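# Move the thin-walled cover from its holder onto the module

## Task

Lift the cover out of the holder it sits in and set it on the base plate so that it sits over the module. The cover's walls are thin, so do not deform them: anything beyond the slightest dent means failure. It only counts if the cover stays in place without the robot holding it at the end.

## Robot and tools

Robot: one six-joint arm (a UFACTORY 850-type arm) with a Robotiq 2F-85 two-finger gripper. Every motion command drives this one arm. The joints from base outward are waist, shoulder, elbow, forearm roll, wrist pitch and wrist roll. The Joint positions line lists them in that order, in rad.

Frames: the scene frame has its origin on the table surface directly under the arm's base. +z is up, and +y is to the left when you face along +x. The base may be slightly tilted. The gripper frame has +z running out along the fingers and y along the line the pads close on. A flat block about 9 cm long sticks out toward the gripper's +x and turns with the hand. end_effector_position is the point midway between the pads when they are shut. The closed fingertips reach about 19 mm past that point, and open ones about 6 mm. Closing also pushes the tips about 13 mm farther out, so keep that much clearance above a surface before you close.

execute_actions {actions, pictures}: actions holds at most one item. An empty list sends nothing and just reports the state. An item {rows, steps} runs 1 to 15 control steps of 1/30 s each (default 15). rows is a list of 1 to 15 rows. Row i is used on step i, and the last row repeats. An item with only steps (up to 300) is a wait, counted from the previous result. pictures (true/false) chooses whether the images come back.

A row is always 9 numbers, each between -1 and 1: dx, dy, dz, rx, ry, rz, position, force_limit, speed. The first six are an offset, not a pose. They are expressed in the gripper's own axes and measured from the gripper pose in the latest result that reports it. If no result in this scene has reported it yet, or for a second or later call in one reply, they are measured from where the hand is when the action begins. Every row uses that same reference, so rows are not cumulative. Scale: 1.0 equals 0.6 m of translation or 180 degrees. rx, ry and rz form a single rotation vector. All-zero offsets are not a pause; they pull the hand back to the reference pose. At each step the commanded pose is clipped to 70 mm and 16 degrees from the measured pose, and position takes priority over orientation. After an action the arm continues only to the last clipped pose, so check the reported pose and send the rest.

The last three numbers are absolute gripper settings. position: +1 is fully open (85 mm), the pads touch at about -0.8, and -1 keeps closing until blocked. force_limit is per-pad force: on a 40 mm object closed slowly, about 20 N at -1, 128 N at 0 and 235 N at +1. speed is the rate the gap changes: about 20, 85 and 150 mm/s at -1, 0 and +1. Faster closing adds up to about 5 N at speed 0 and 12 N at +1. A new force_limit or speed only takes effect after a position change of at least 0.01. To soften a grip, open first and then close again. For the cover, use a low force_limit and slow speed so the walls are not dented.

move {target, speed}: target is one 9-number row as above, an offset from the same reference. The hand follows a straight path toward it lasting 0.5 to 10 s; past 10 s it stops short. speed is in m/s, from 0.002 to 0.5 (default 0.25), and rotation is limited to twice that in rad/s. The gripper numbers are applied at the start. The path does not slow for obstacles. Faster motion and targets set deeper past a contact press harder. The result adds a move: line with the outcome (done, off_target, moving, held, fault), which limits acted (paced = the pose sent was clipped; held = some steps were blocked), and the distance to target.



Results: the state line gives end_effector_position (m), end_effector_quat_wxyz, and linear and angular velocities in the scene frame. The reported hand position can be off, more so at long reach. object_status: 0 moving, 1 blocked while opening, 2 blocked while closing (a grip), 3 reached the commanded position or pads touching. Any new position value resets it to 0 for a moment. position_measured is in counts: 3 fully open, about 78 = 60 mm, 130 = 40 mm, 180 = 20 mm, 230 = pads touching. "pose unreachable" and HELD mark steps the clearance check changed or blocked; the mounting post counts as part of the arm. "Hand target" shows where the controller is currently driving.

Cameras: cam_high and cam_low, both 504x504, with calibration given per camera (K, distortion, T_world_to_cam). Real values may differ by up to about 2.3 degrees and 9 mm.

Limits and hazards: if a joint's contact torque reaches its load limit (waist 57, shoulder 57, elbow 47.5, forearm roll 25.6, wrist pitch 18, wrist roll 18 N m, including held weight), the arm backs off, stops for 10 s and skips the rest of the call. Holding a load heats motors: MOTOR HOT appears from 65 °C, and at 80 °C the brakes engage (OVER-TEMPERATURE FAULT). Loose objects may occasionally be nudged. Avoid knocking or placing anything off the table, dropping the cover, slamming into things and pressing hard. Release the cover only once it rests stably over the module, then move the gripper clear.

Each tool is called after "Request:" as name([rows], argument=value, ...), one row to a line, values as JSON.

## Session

Request:
execute_actions(actions=[])

Scene clock: 0.00 s of 5600.00 s.
end_effector_position=(+0.2150, -0.0689, +0.3239) position_measured=3 object_status=3 end_effector_quat_wxyz=(+0.600, +0.008, -0.674, +0.431) end_effector_velocity=(-0.000, -0.001, +0.000) end_effector_angular_velocity=(+0.000, -0.000, +0.002)
Joint positions: [ 0.232 -0.798 -0.826 -0.446 -1.684  0.574]
Joint velocities: [-0.     0.002  0.002 -0.002  0.     0.   ]
Hand target: +0.215, -0.069, +0.324; +0.600, +0.008, -0.674, +0.431

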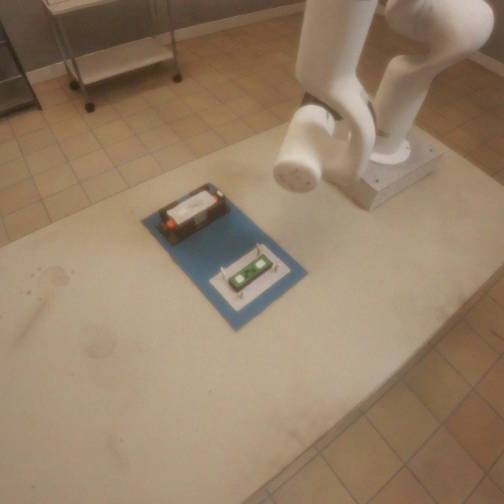

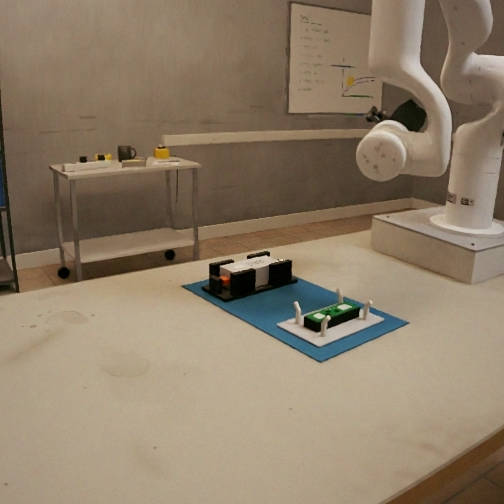

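Request:
zoom_image(camera="cam_high", region=[140, 170, 260, 270])

Request:
zoom_image(camera="cam_low", region=[190, 240, 320, 320])

Request:
zoom_image(camera="cam_high", region=[200, 230, 320, 330])

Region (140, 170, 260, 270) of cam_high's 504x504 image, scaled by 4.200, with more detail than that image has.

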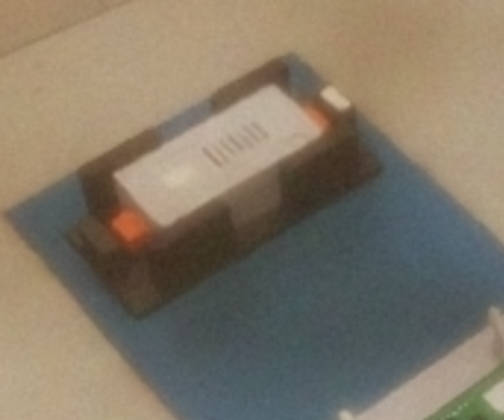

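Region (190, 240, 320, 320) of cam_low's 504x504 image, scaled by 3.877, with more detail than that image has; it fills the top 310 rows of this view, and the rest is white.

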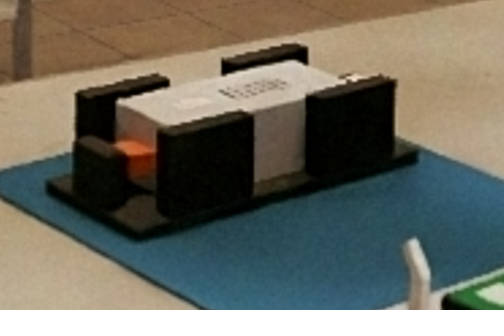

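Region (200, 230, 320, 330) of cam_high's 504x504 image, scaled by 4.200, with more detail than that image has.

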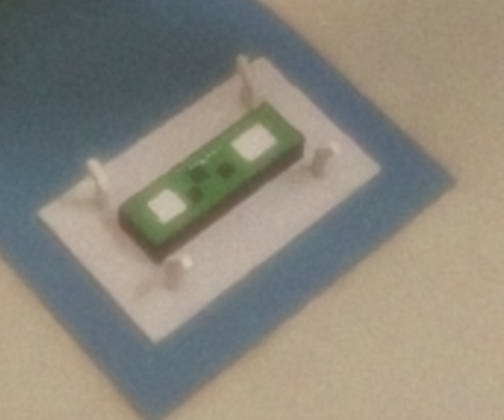

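Request:
move(target=[-0.4868,-0.1745,-0.4677,-0.2839,-0.4466,-0.0216,1,-1,-1], speed=0.2)

Scene clock: 22.83 s of 5600.00 s.
end_effector_position=(+0.5770, -0.1172, +0.1203) position_measured=3 object_status=3 end_effector_quat_wxyz=(+0.000, -0.057, +0.998, -0.001) end_effector_velocity=(+0.001, -0.000, -0.000) end_effector_angular_velocity=(+0.004, -0.002, +0.003)
Joint positions: [-0.17  -0.826 -1.235  0.046 -0.427 -0.366]
Joint velocities: [-0.002 -0.001 -0.001  0.011  0.001 -0.015]
Hand target: +0.577, -0.117, +0.120; +0.000, -0.057, +0.998, -0.000
Off the commanded pose: 0.000 m, 0 deg.
After step 90, 15.23 s passed at rest.
move: done

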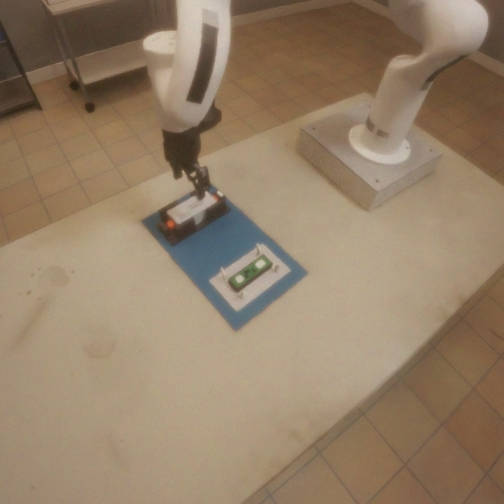

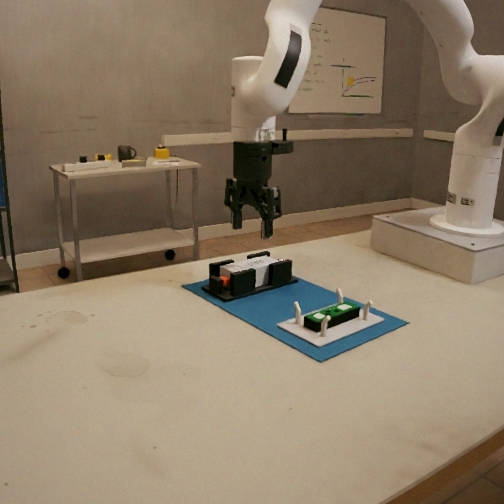

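Request:
move(target=[0,0,0.09,0,0,0,1,-1,-1], speed=0.06)

Request:
zoom_image(camera="cam_high", region=[145, 157, 245, 247])

Request:
zoom_image(camera="cam_low", region=[195, 218, 305, 308])

Scene clock: 29.83 s of 5600.00 s.
end_effector_position=(+0.5772, -0.1173, +0.0665) position_measured=3 object_status=3 end_effector_quat_wxyz=(+0.000, -0.057, +0.998, -0.001) end_effector_velocity=(-0.001, +0.000, -0.002) end_effector_angular_velocity=(+0.001, +0.002, -0.000)
Joint positions: [-0.169 -0.93  -1.261  0.056 -0.349 -0.375]
Joint velocities: [-0.    -0.003 -0.     0.001  0.001 -0.   ]
Hand target: +0.577, -0.117, +0.066; +0.000, -0.057, +0.998, -0.001
Off the commanded pose: 0.000 m, 0 deg.
After step 90, 2.80 s passed at rest.
move: done

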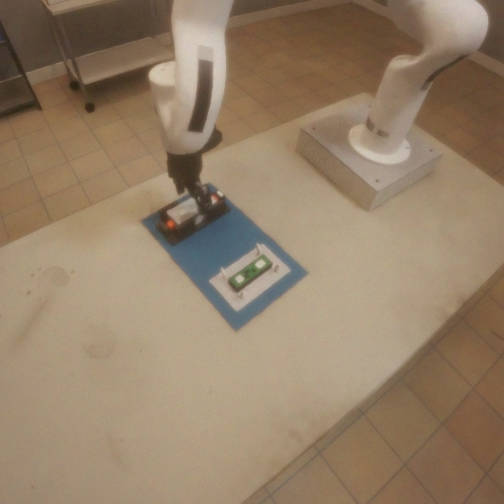

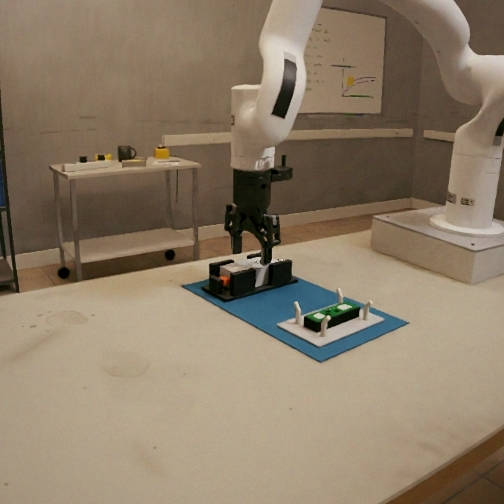

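Region (145, 157, 245, 247) of cam_high's 504x504 image, scaled by 5.040, with more detail than that image has; it fills the top 454 rows of this view, and the rest is white.

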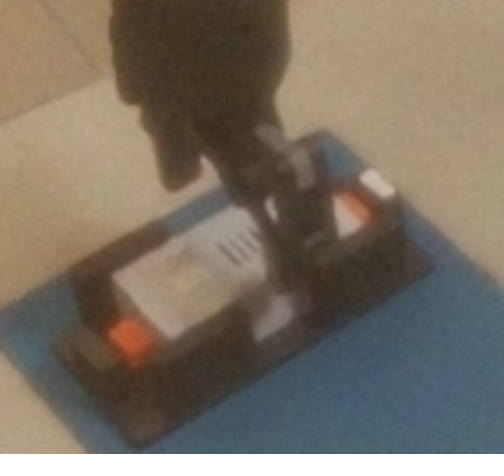

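Region (195, 218, 305, 308) of cam_low's 504x504 image, scaled by 4.582, with more detail than that image has; it fills the top 412 rows of this view, and the rest is white.

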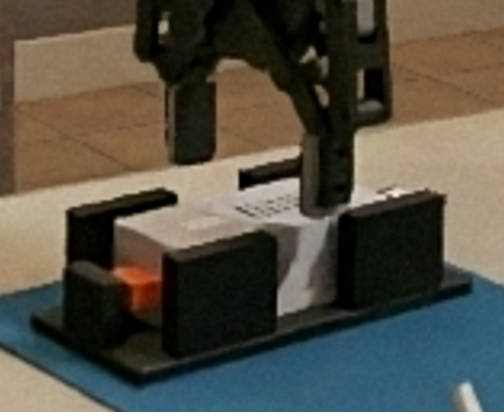

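Request:
move(target=[0,0,0.043,0,0,0,1,-1,-1], speed=0.02)

Request:
move(target=[0,0,0,0,0,0,0.5,-1,-1], speed=0.02)

Request:
zoom_image(camera="cam_high", region=[145, 157, 245, 247])

Request:
zoom_image(camera="cam_low", region=[195, 218, 305, 308])

Scene clock: 42.00 s of 5600.00 s.
end_effector_position=(+0.5772, -0.1173, +0.0408) position_measured=3 object_status=3 end_effector_quat_wxyz=(+0.000, -0.057, +0.998, -0.001) end_effector_velocity=(+0.000, +0.000, -0.000) end_effector_angular_velocity=(+0.000, -0.001, -0.001)
Joint positions: [-0.168 -0.981 -1.279  0.061 -0.315 -0.38 ]
Joint velocities: [ 0.    -0.001 -0.     0.001  0.001 -0.   ]
Hand target: +0.577, -0.117, +0.041; +0.000, -0.057, +0.998, -0.001
Off the commanded pose: 0.000 m, 0 deg.
After step 90, 7.67 s passed at rest.
move: done

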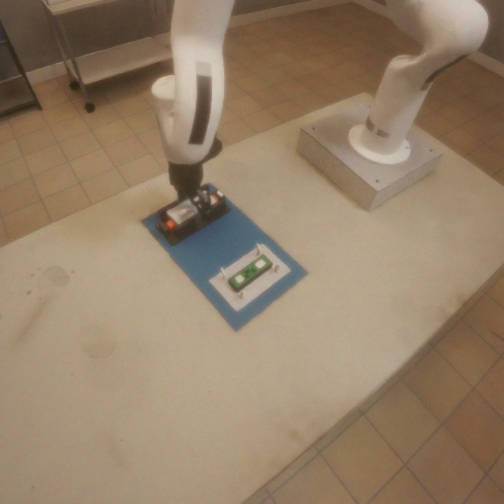

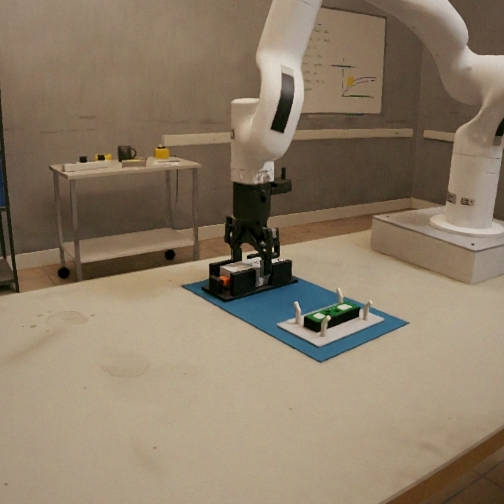

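Scene clock: 43.50 s of 5600.00 s.
end_effector_position=(+0.5772, -0.1173, +0.0408) position_measured=66 object_status=0 end_effector_quat_wxyz=(+0.000, -0.057, +0.998, -0.001) end_effector_velocity=(-0.000, +0.000, -0.000) end_effector_angular_velocity=(+0.000, +0.001, +0.000)
Joint positions: [-0.168 -0.981 -1.279  0.061 -0.315 -0.38 ]
Joint velocities: [ 0.    -0.001  0.    -0.    -0.    -0.   ]
Hand target: +0.577, -0.117, +0.041; +0.000, -0.057, +0.998, -0.001
Off the commanded pose: 0.000 m, 0 deg.
move: done

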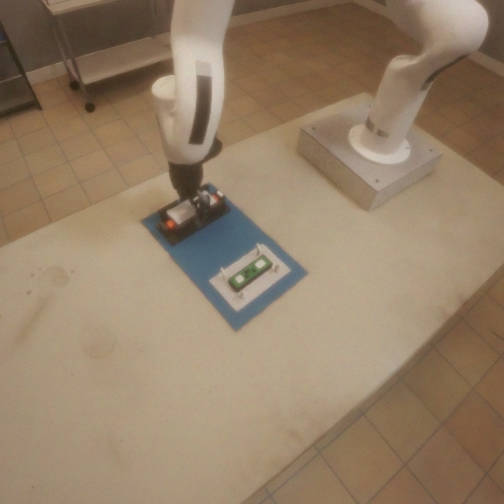

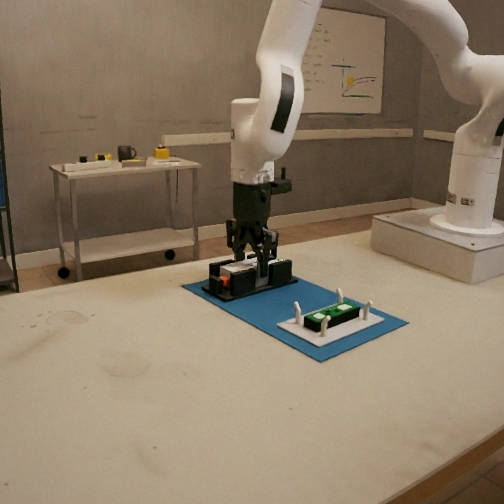

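Region (145, 157, 245, 247) of cam_high's 504x504 image, scaled by 5.040, with more detail than that image has; it fills the top 454 rows of this view, and the rest is white.

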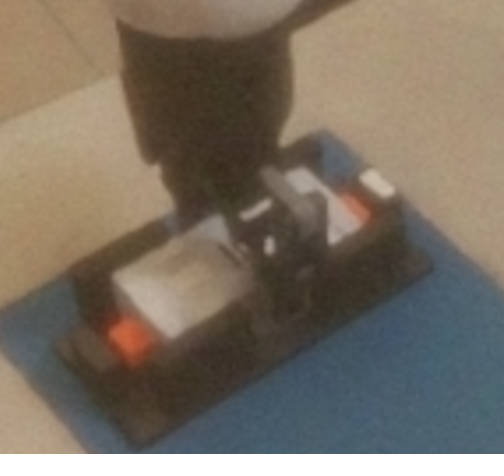

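Region (195, 218, 305, 308) of cam_low's 504x504 image, scaled by 4.582, with more detail than that image has; it fills the top 412 rows of this view, and the rest is white.

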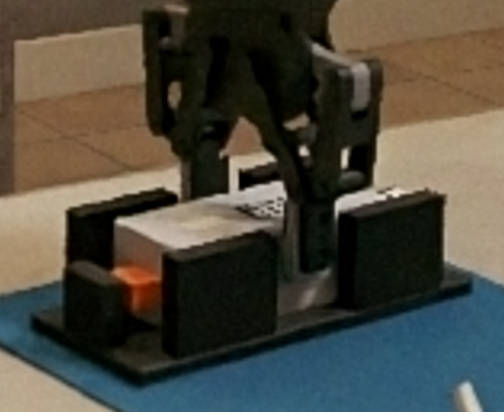

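Close at minimum force, then step up to measure stiffness.

Request:
move(target=[0,0,0,0,0,0,-1,-1,-1], speed=0.01)

Request:
zoom_image(camera="cam_low", region=[195, 218, 305, 308])

Scene clock: 48.93 s of 5600.00 s.
end_effector_position=(+0.5768, -0.1168, +0.0408) position_measured=99 object_status=0 end_effector_quat_wxyz=(-0.001, -0.057, +0.998, -0.000) end_effector_velocity=(+0.000, -0.002, -0.001) end_effector_angular_velocity=(-0.002, -0.003, +0.001)
Joint positions: [-0.167 -0.981 -1.279  0.062 -0.317 -0.38 ]
Joint velocities: [-0.002 -0.001  0.001 -0.002  0.005 -0.001]
Hand target: +0.577, -0.117, +0.041; +0.000, -0.057, +0.998, -0.001
Off the commanded pose: 0.001 m, 0 deg.
After step 90, 1.53 s passed at rest.
move: done

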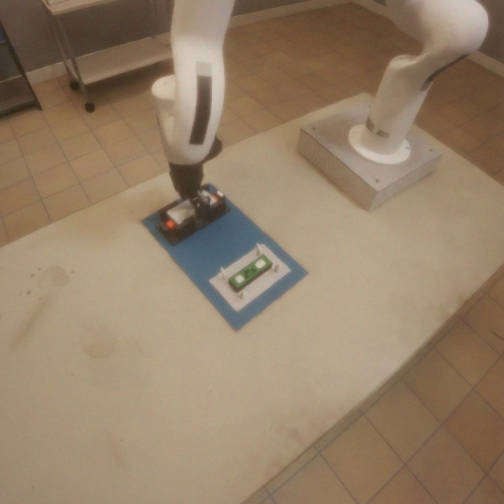

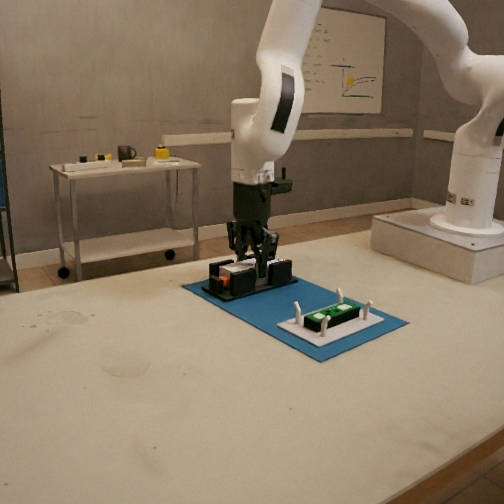

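Region (195, 218, 305, 308) of cam_low's 504x504 image, scaled by 4.582, with more detail than that image has; it fills the top 412 rows of this view, and the rest is white.

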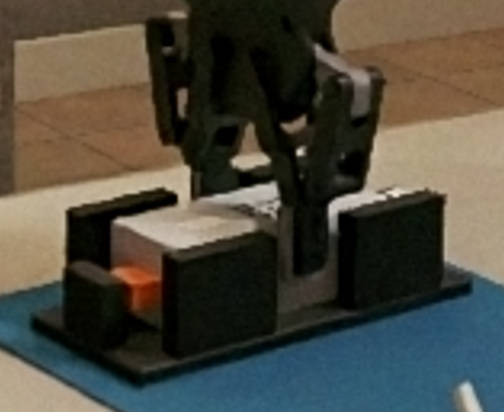

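Request:
move(target=[0,0.0035,0,0,0,0,0.45,-1,-1], speed=0.004)

Request:
move(target=[0,0,0,0,0,0,-1,-1,-1], speed=0.01)

Scene clock: 60.97 s of 5600.00 s.
end_effector_position=(+0.5766, -0.1148, +0.0408) position_measured=72 object_status=3 end_effector_quat_wxyz=(-0.000, -0.057, +0.998, -0.000) end_effector_velocity=(-0.001, +0.001, -0.000) end_effector_angular_velocity=(+0.001, +0.002, +0.000)
Joint positions: [-0.164 -0.98  -1.277  0.062 -0.315 -0.377]
Joint velocities: [ 0.001  0.     0.001  0.    -0.002  0.   ]
Hand target: +0.577, -0.115, +0.041; -0.001, -0.057, +0.998, -0.000
Off the commanded pose: 0.000 m, 0 deg.
After step 90, 8.17 s passed at rest.
move: done

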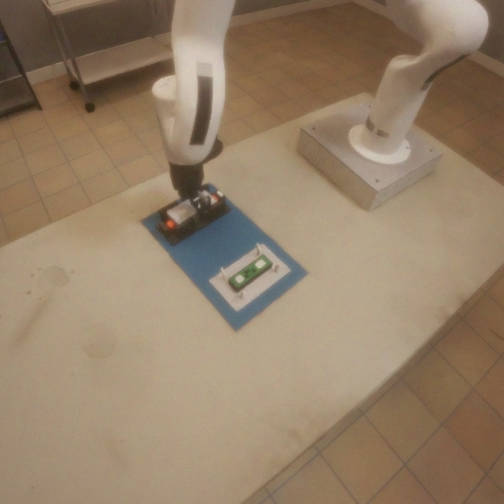

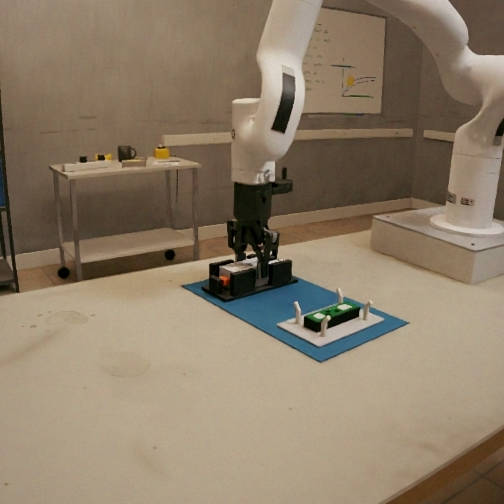

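Scene clock: 61.77 s of 5600.00 s.
end_effector_position=(+0.5770, -0.1151, +0.0412) position_measured=100 object_status=2 end_effector_quat_wxyz=(-0.000, -0.057, +0.998, -0.000) end_effector_velocity=(+0.000, +0.000, +0.001) end_effector_angular_velocity=(-0.000, -0.001, +0.002)
Joint positions: [-0.164 -0.98  -1.277  0.062 -0.315 -0.377]
Joint velocities: [ 0.001  0.001  0.001 -0.     0.    -0.   ]
Hand target: +0.577, -0.115, +0.041; -0.000, -0.057, +0.998, -0.000
Off the commanded pose: 0.001 m, 0 deg.
move: done

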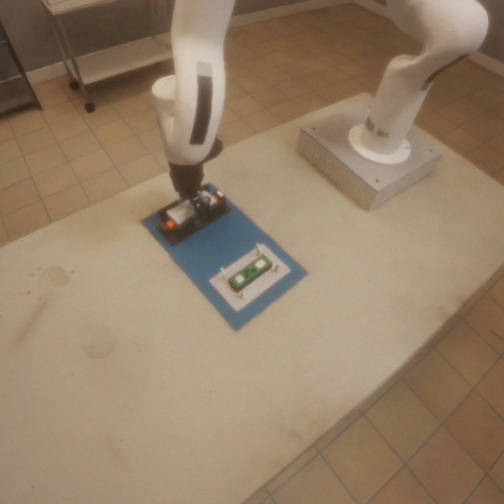

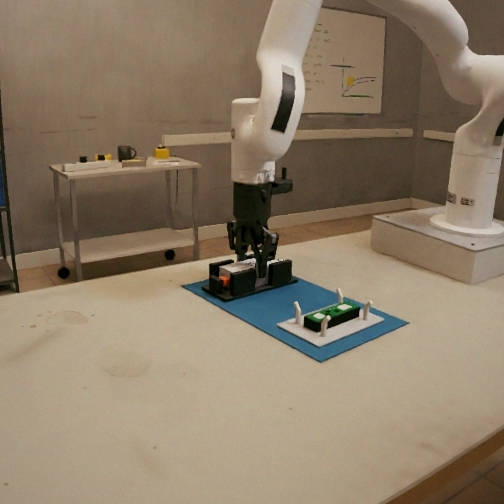

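Request:
move(target=[0,-0.0005,0,0,0,0,-0.98,-0.88,-1], speed=0.003)

Request:
move(target=[0,0,-0.007,0,0,0,-0.98,-0.88,-1], speed=0.003)

Request:
zoom_image(camera="cam_low", region=[195, 218, 305, 308])

Scene clock: 67.40 s of 5600.00 s.
end_effector_position=(+0.5768, -0.1152, +0.0411) position_measured=103 object_status=2 end_effector_quat_wxyz=(-0.000, -0.057, +0.998, -0.000) end_effector_velocity=(-0.000, -0.000, -0.000) end_effector_angular_velocity=(+0.001, +0.000, -0.002)
Joint positions: [-0.165 -0.98  -1.277  0.062 -0.316 -0.377]
Joint velocities: [-0.    -0.001  0.     0.002  0.    -0.   ]
Hand target: +0.577, -0.115, +0.041; -0.000, -0.057, +0.998, -0.000
Off the commanded pose: 0.000 m, 0 deg.
After step 90, 1.93 s passed at rest.
move: done

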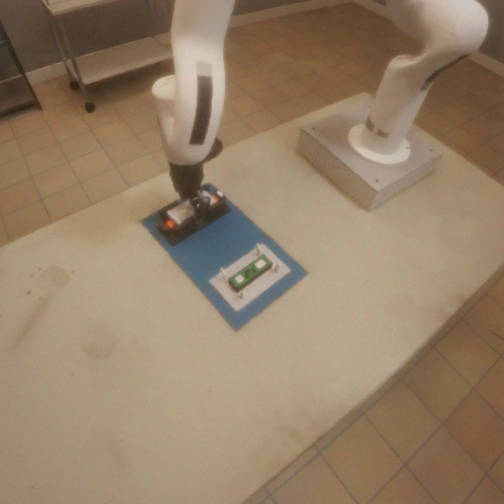

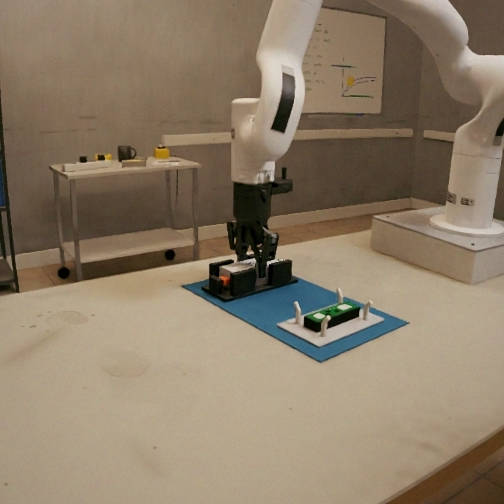

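Scene clock: 69.03 s of 5600.00 s.
end_effector_position=(+0.5766, -0.1152, +0.0451) position_measured=103 object_status=2 end_effector_quat_wxyz=(-0.001, -0.057, +0.998, -0.000) end_effector_velocity=(+0.001, -0.000, +0.000) end_effector_angular_velocity=(-0.000, -0.001, +0.000)
Joint positions: [-0.165 -0.972 -1.274  0.061 -0.321 -0.376]
Joint velocities: [-0.     0.    -0.001 -0.     0.     0.   ]
Hand target: +0.577, -0.115, +0.045; -0.000, -0.057, +0.998, -0.000
Off the commanded pose: 0.000 m, 0 deg.
move: done

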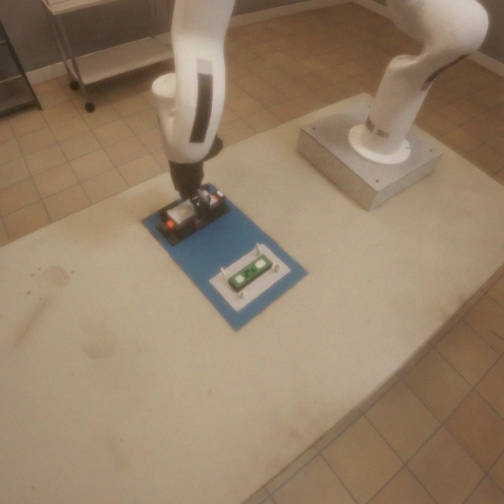

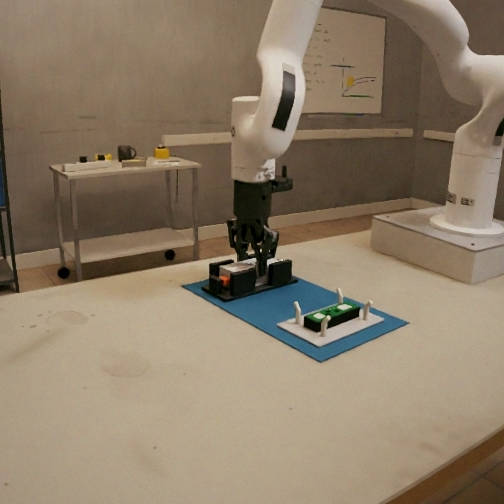

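Region (195, 218, 305, 308) of cam_low's 504x504 image, scaled by 4.582, with more detail than that image has; it fills the top 412 rows of this view, and the rest is white.

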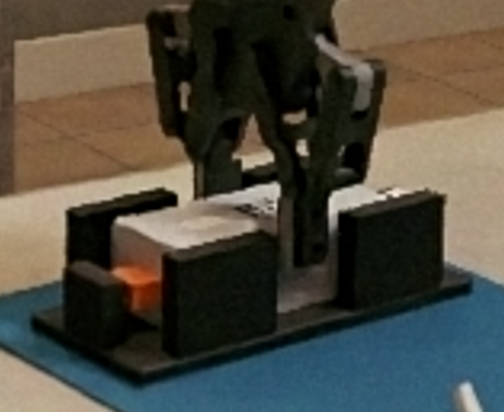

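Request:
move(target=[0,0,0,0,0,0,-1,-0.77,-1], speed=0.003)

Request:
move(target=[0,0,-0.006,0,0,0,-1,-0.77,-1], speed=0.003)

Request:
zoom_image(camera="cam_low", region=[195, 218, 305, 308])

Scene clock: 74.80 s of 5600.00 s.
end_effector_position=(+0.5768, -0.1152, +0.0453) position_measured=108 object_status=2 end_effector_quat_wxyz=(-0.000, -0.057, +0.998, -0.000) end_effector_velocity=(+0.001, -0.000, +0.001) end_effector_angular_velocity=(-0.000, -0.002, +0.000)
Joint positions: [-0.165 -0.971 -1.274  0.061 -0.322 -0.376]
Joint velocities: [-0.     0.001 -0.001 -0.     0.     0.   ]
Hand target: +0.577, -0.115, +0.045; -0.001, -0.057, +0.998, -0.000
Off the commanded pose: 0.000 m, 0 deg.
After step 90, 2.07 s passed at rest.
move: done

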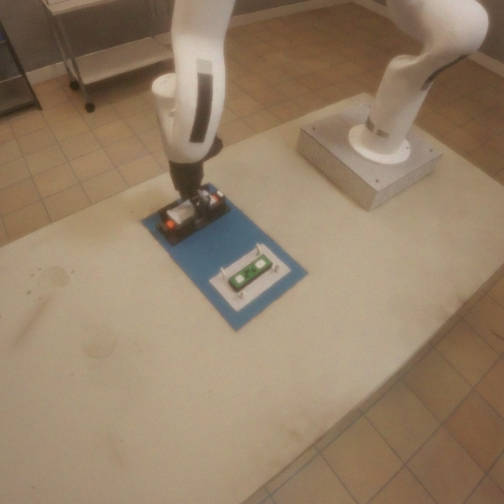

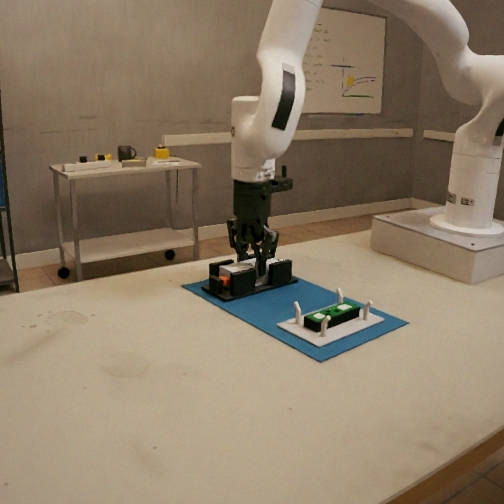

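Scene clock: 76.23 s of 5600.00 s.
end_effector_position=(+0.5766, -0.1151, +0.0489) position_measured=108 object_status=2 end_effector_quat_wxyz=(-0.001, -0.057, +0.998, -0.000) end_effector_velocity=(-0.000, -0.000, +0.000) end_effector_angular_velocity=(-0.000, -0.001, -0.000)
Joint positions: [-0.165 -0.964 -1.272  0.06  -0.326 -0.375]
Joint velocities: [-0.     0.001  0.001  0.     0.001 -0.   ]
Hand target: +0.577, -0.115, +0.049; -0.000, -0.057, +0.998, -0.000
Off the commanded pose: 0.000 m, 0 deg.
move: done

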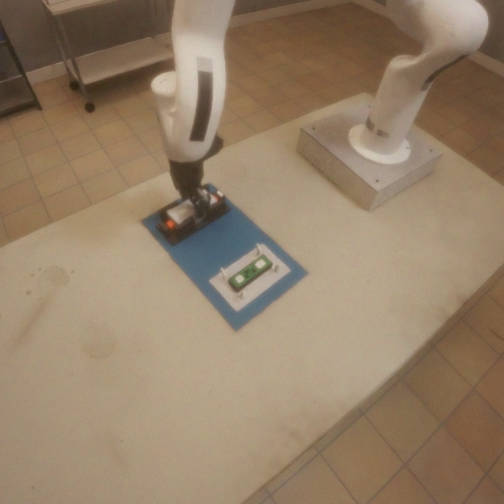

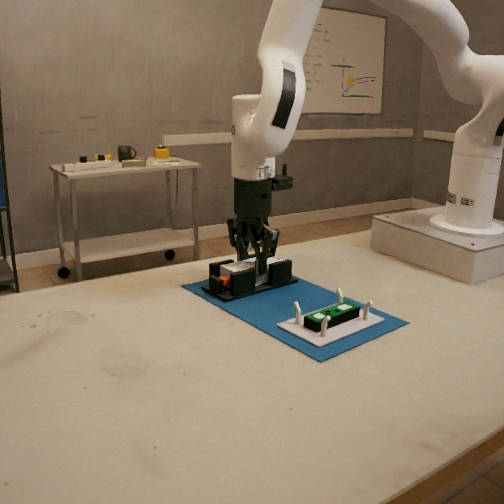

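Region (195, 218, 305, 308) of cam_low's 504x504 image, scaled by 4.582, with more detail than that image has; it fills the top 412 rows of this view, and the rest is white.

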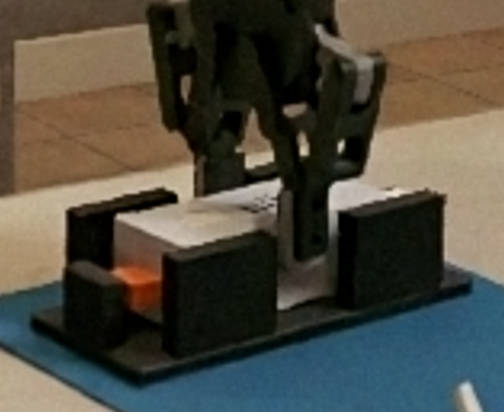

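Rising. Continue.

Request:
move(target=[0,0,-0.025,0,0,0,-1,-0.77,-1], speed=0.004)

Request:
zoom_image(camera="cam_low", region=[195, 218, 305, 308])

Scene clock: 84.57 s of 5600.00 s.
end_effector_position=(+0.5766, -0.1151, +0.0638) position_measured=108 object_status=2 end_effector_quat_wxyz=(-0.001, -0.057, +0.998, -0.000) end_effector_velocity=(+0.001, -0.000, +0.001) end_effector_angular_velocity=(-0.000, -0.002, -0.001)
Joint positions: [-0.165 -0.934 -1.261  0.057 -0.346 -0.372]
Joint velocities: [-0.     0.002 -0.     0.001  0.     0.   ]
Hand target: +0.577, -0.115, +0.064; -0.001, -0.057, +0.998, -0.000
Off the commanded pose: 0.000 m, 0 deg.
After step 90, 1.40 s passed at rest.
move: done

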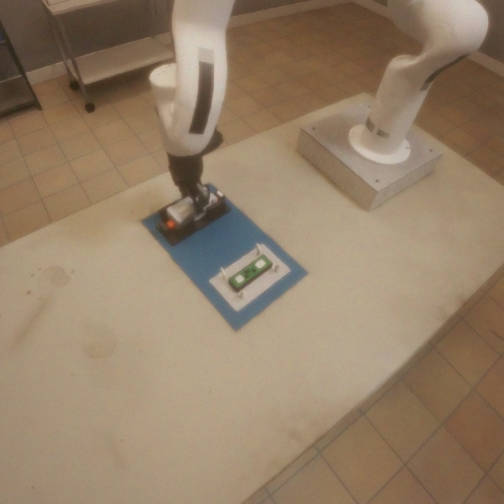

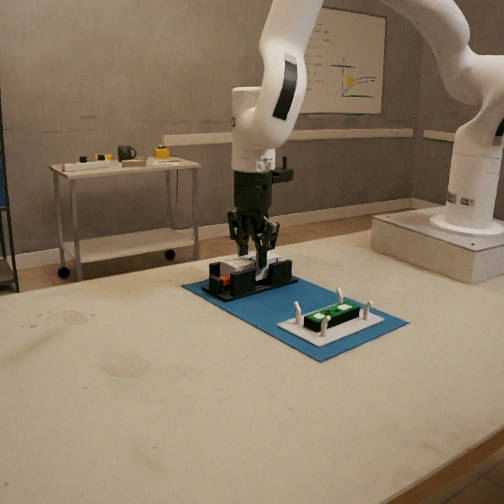

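Region (195, 218, 305, 308) of cam_low's 504x504 image, scaled by 4.582, with more detail than that image has; it fills the top 412 rows of this view, and the rest is white.

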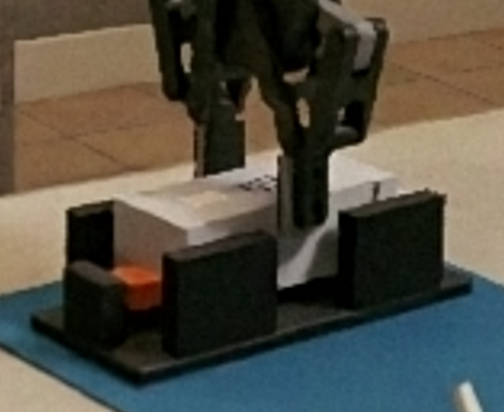

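Request:
move(target=[0,0,0,0,0,0,0.4,-1,-1], speed=0.01)

Request:
move(target=[-0.002,0,0.025,0,0,0,0.4,-1,-1], speed=0.015)

Request:
move(target=[0,0,0,0,0,0,-1,-0.73,-1], speed=0.01)

Request:
move(target=[0,0,-0.02,0,0,0,-1,-0.73,-1], speed=0.003)

Request:
zoom_image(camera="cam_low", region=[195, 218, 305, 308])

Scene clock: 96.03 s of 5600.00 s.
end_effector_position=(+0.5767, -0.1151, +0.0638) position_measured=78 object_status=0 end_effector_quat_wxyz=(-0.001, -0.057, +0.998, -0.000) end_effector_velocity=(-0.000, +0.000, -0.000) end_effector_angular_velocity=(+0.001, +0.001, -0.001)
Joint positions: [-0.165 -0.934 -1.261  0.057 -0.346 -0.372]
Joint velocities: [ 0.    -0.001 -0.     0.002 -0.     0.   ]
Hand target: +0.577, -0.115, +0.064; -0.001, -0.057, +0.998, -0.000
Off the commanded pose: 0.000 m, 0 deg.
After step 90, 7.60 s passed at rest.
move: done

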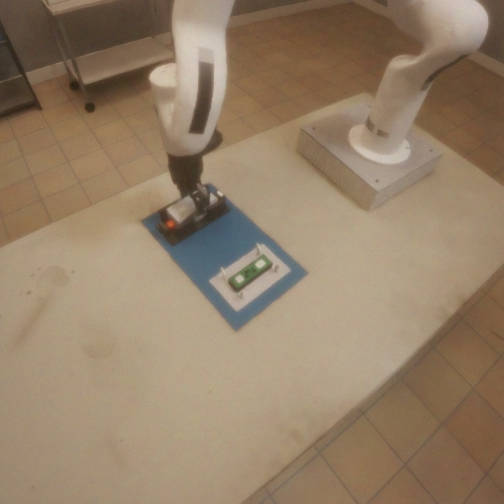

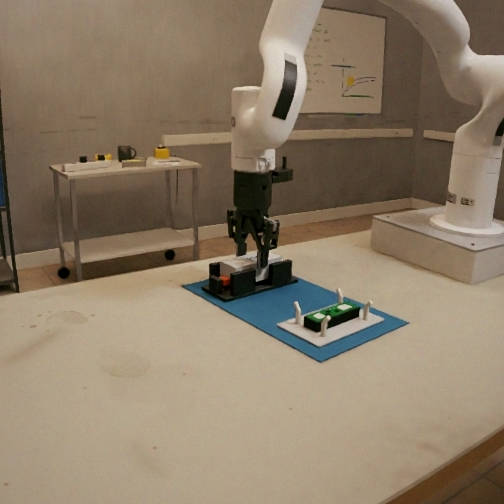

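Scene clock: 97.27 s of 5600.00 s.
end_effector_position=(+0.5779, -0.1150, +0.0489) position_measured=78 object_status=3 end_effector_quat_wxyz=(-0.001, -0.057, +0.998, -0.000) end_effector_velocity=(-0.001, +0.000, -0.002) end_effector_angular_velocity=(+0.000, +0.002, +0.000)
Joint positions: [-0.164 -0.966 -1.275  0.06  -0.328 -0.375]
Joint velocities: [-0.    -0.003 -0.    -0.     0.001 -0.   ]
Hand target: +0.578, -0.115, +0.049; -0.001, -0.057, +0.998, -0.000
Off the commanded pose: 0.000 m, 0 deg.
move: done

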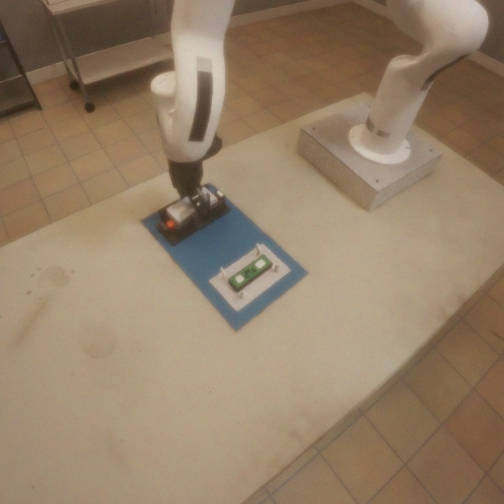

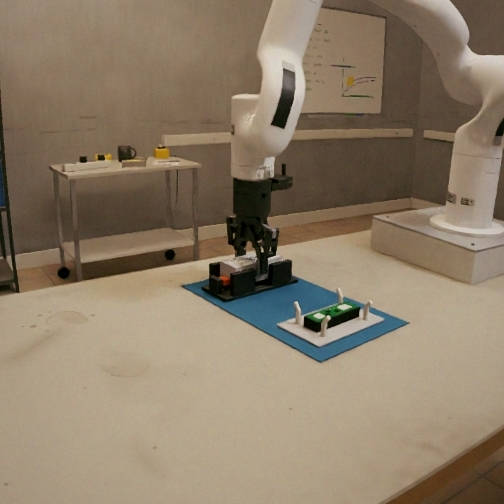

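Scene clock: 98.13 s of 5600.00 s.
end_effector_position=(+0.5782, -0.1150, +0.0494) position_measured=107 object_status=0 end_effector_quat_wxyz=(-0.000, -0.057, +0.998, -0.000) end_effector_velocity=(+0.001, -0.000, +0.000) end_effector_angular_velocity=(-0.001, -0.002, +0.000)
Joint positions: [-0.164 -0.965 -1.276  0.06  -0.329 -0.374]
Joint velocities: [-0.     0.     0.     0.     0.002 -0.   ]
Hand target: +0.578, -0.115, +0.049; -0.001, -0.057, +0.998, -0.000
Off the commanded pose: 0.001 m, 0 deg.
move: done

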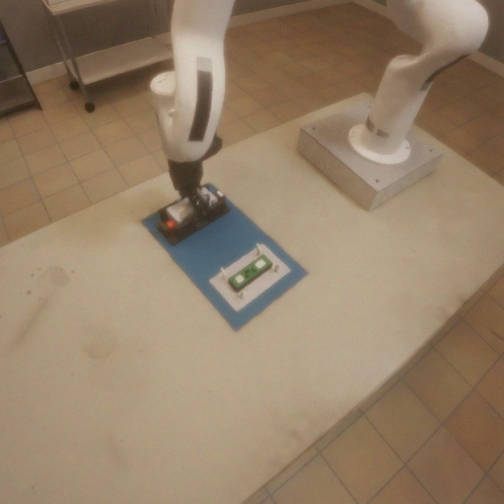

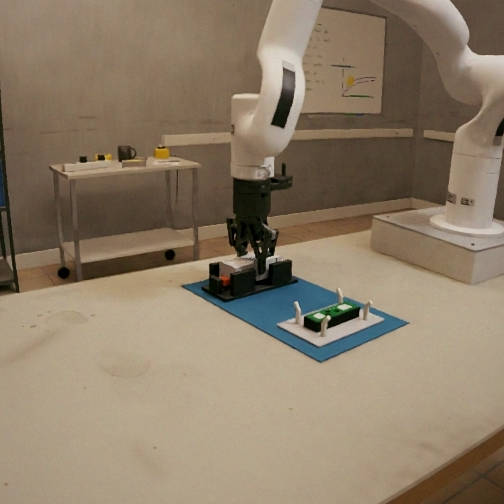

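Scene clock: 102.50 s of 5600.00 s.
end_effector_position=(+0.5784, -0.1150, +0.0616) position_measured=108 object_status=2 end_effector_quat_wxyz=(-0.000, -0.057, +0.998, -0.000) end_effector_velocity=(-0.002, +0.000, -0.001) end_effector_angular_velocity=(-0.000, +0.003, +0.002)
Joint positions: [-0.164 -0.941 -1.268  0.057 -0.345 -0.372]
Joint velocities: [-0.    -0.001  0.002 -0.002  0.     0.   ]
Hand target: +0.578, -0.115, +0.061; -0.000, -0.057, +0.998, -0.000
Off the commanded pose: 0.000 m, 0 deg.
move: done

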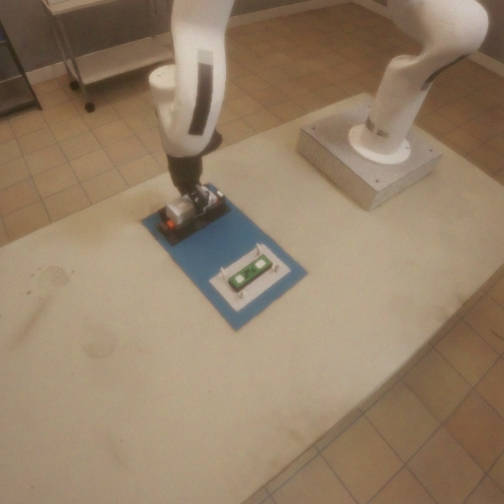

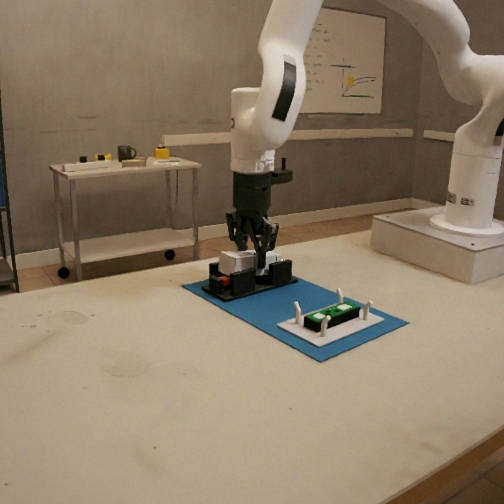

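Region (195, 218, 305, 308) of cam_low's 504x504 image, scaled by 4.582, with more detail than that image has; it fills the top 412 rows of this view, and the rest is white.

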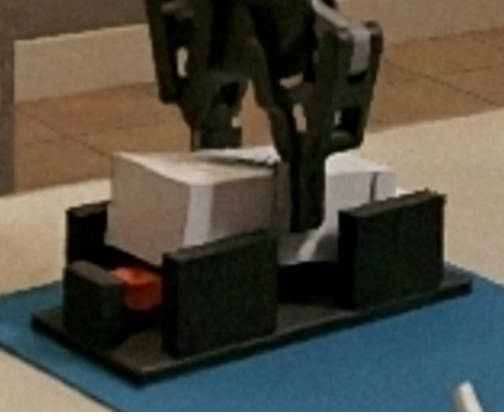

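Left end is free; tilted. Continue up slowly.

Request:
move(target=[0,0,-0.035,0,0,0,-1,-0.73,-1], speed=0.005)

Request:
move(target=[0,0,-0.045,0,0,0,-1,-0.73,-1], speed=0.03)

Request:
zoom_image(camera="cam_low", region=[195, 198, 305, 308])

Scene clock: 114.13 s of 5600.00 s.
end_effector_position=(+0.5784, -0.1150, +0.0826) position_measured=108 object_status=2 end_effector_quat_wxyz=(-0.000, -0.057, +0.998, -0.000) end_effector_velocity=(+0.001, -0.000, +0.000) end_effector_angular_velocity=(+0.000, -0.001, -0.001)
Joint positions: [-0.165 -0.899 -1.255  0.053 -0.374 -0.368]
Joint velocities: [-0.     0.    -0.001  0.001 -0.     0.   ]
Hand target: +0.578, -0.115, +0.083; -0.000, -0.057, +0.998, -0.000
Off the commanded pose: 0.000 m, 0 deg.
After step 90, 4.17 s passed at rest.
move: done

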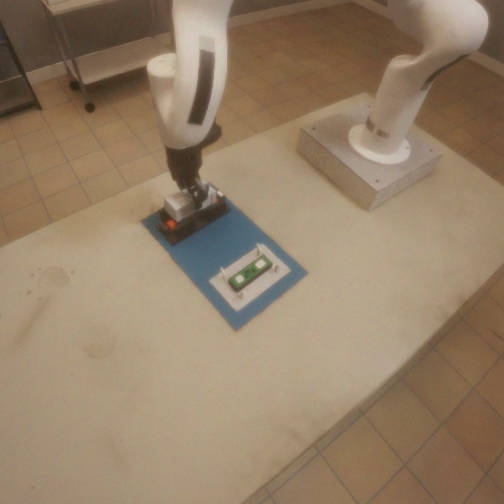

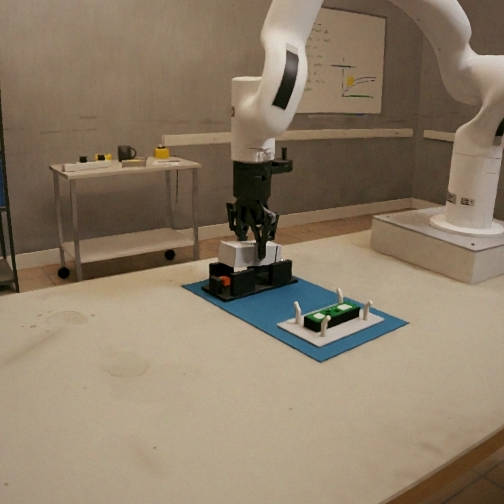

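Scene clock: 115.30 s of 5600.00 s.
end_effector_position=(+0.5783, -0.1150, +0.1095) position_measured=108 object_status=2 end_effector_quat_wxyz=(-0.000, -0.057, +0.998, -0.000) end_effector_velocity=(-0.002, +0.000, -0.001) end_effector_angular_velocity=(+0.000, +0.005, +0.002)
Joint positions: [-0.166 -0.848 -1.243  0.048 -0.413 -0.364]
Joint velocities: [ 0.     0.     0.003 -0.002 -0.002  0.   ]
Hand target: +0.578, -0.115, +0.110; -0.000, -0.057, +0.998, -0.000
Off the commanded pose: 0.000 m, 0 deg.
move: done

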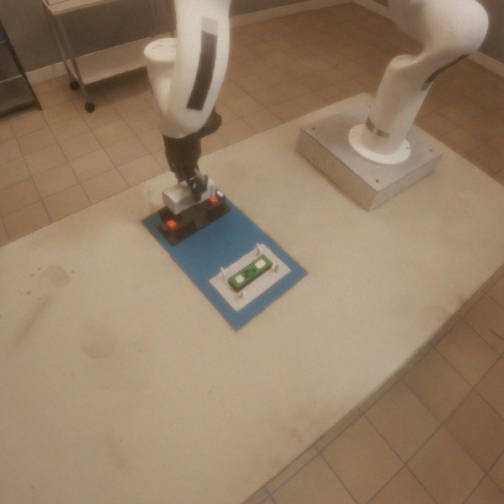

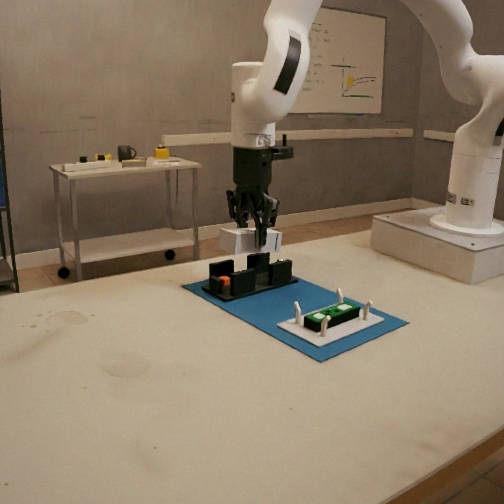

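Region (195, 198, 305, 308) of cam_low's 504x504 image, scaled by 4.582, with more detail than that image has.

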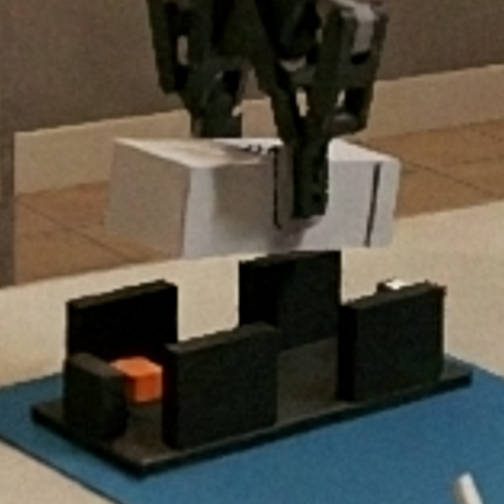

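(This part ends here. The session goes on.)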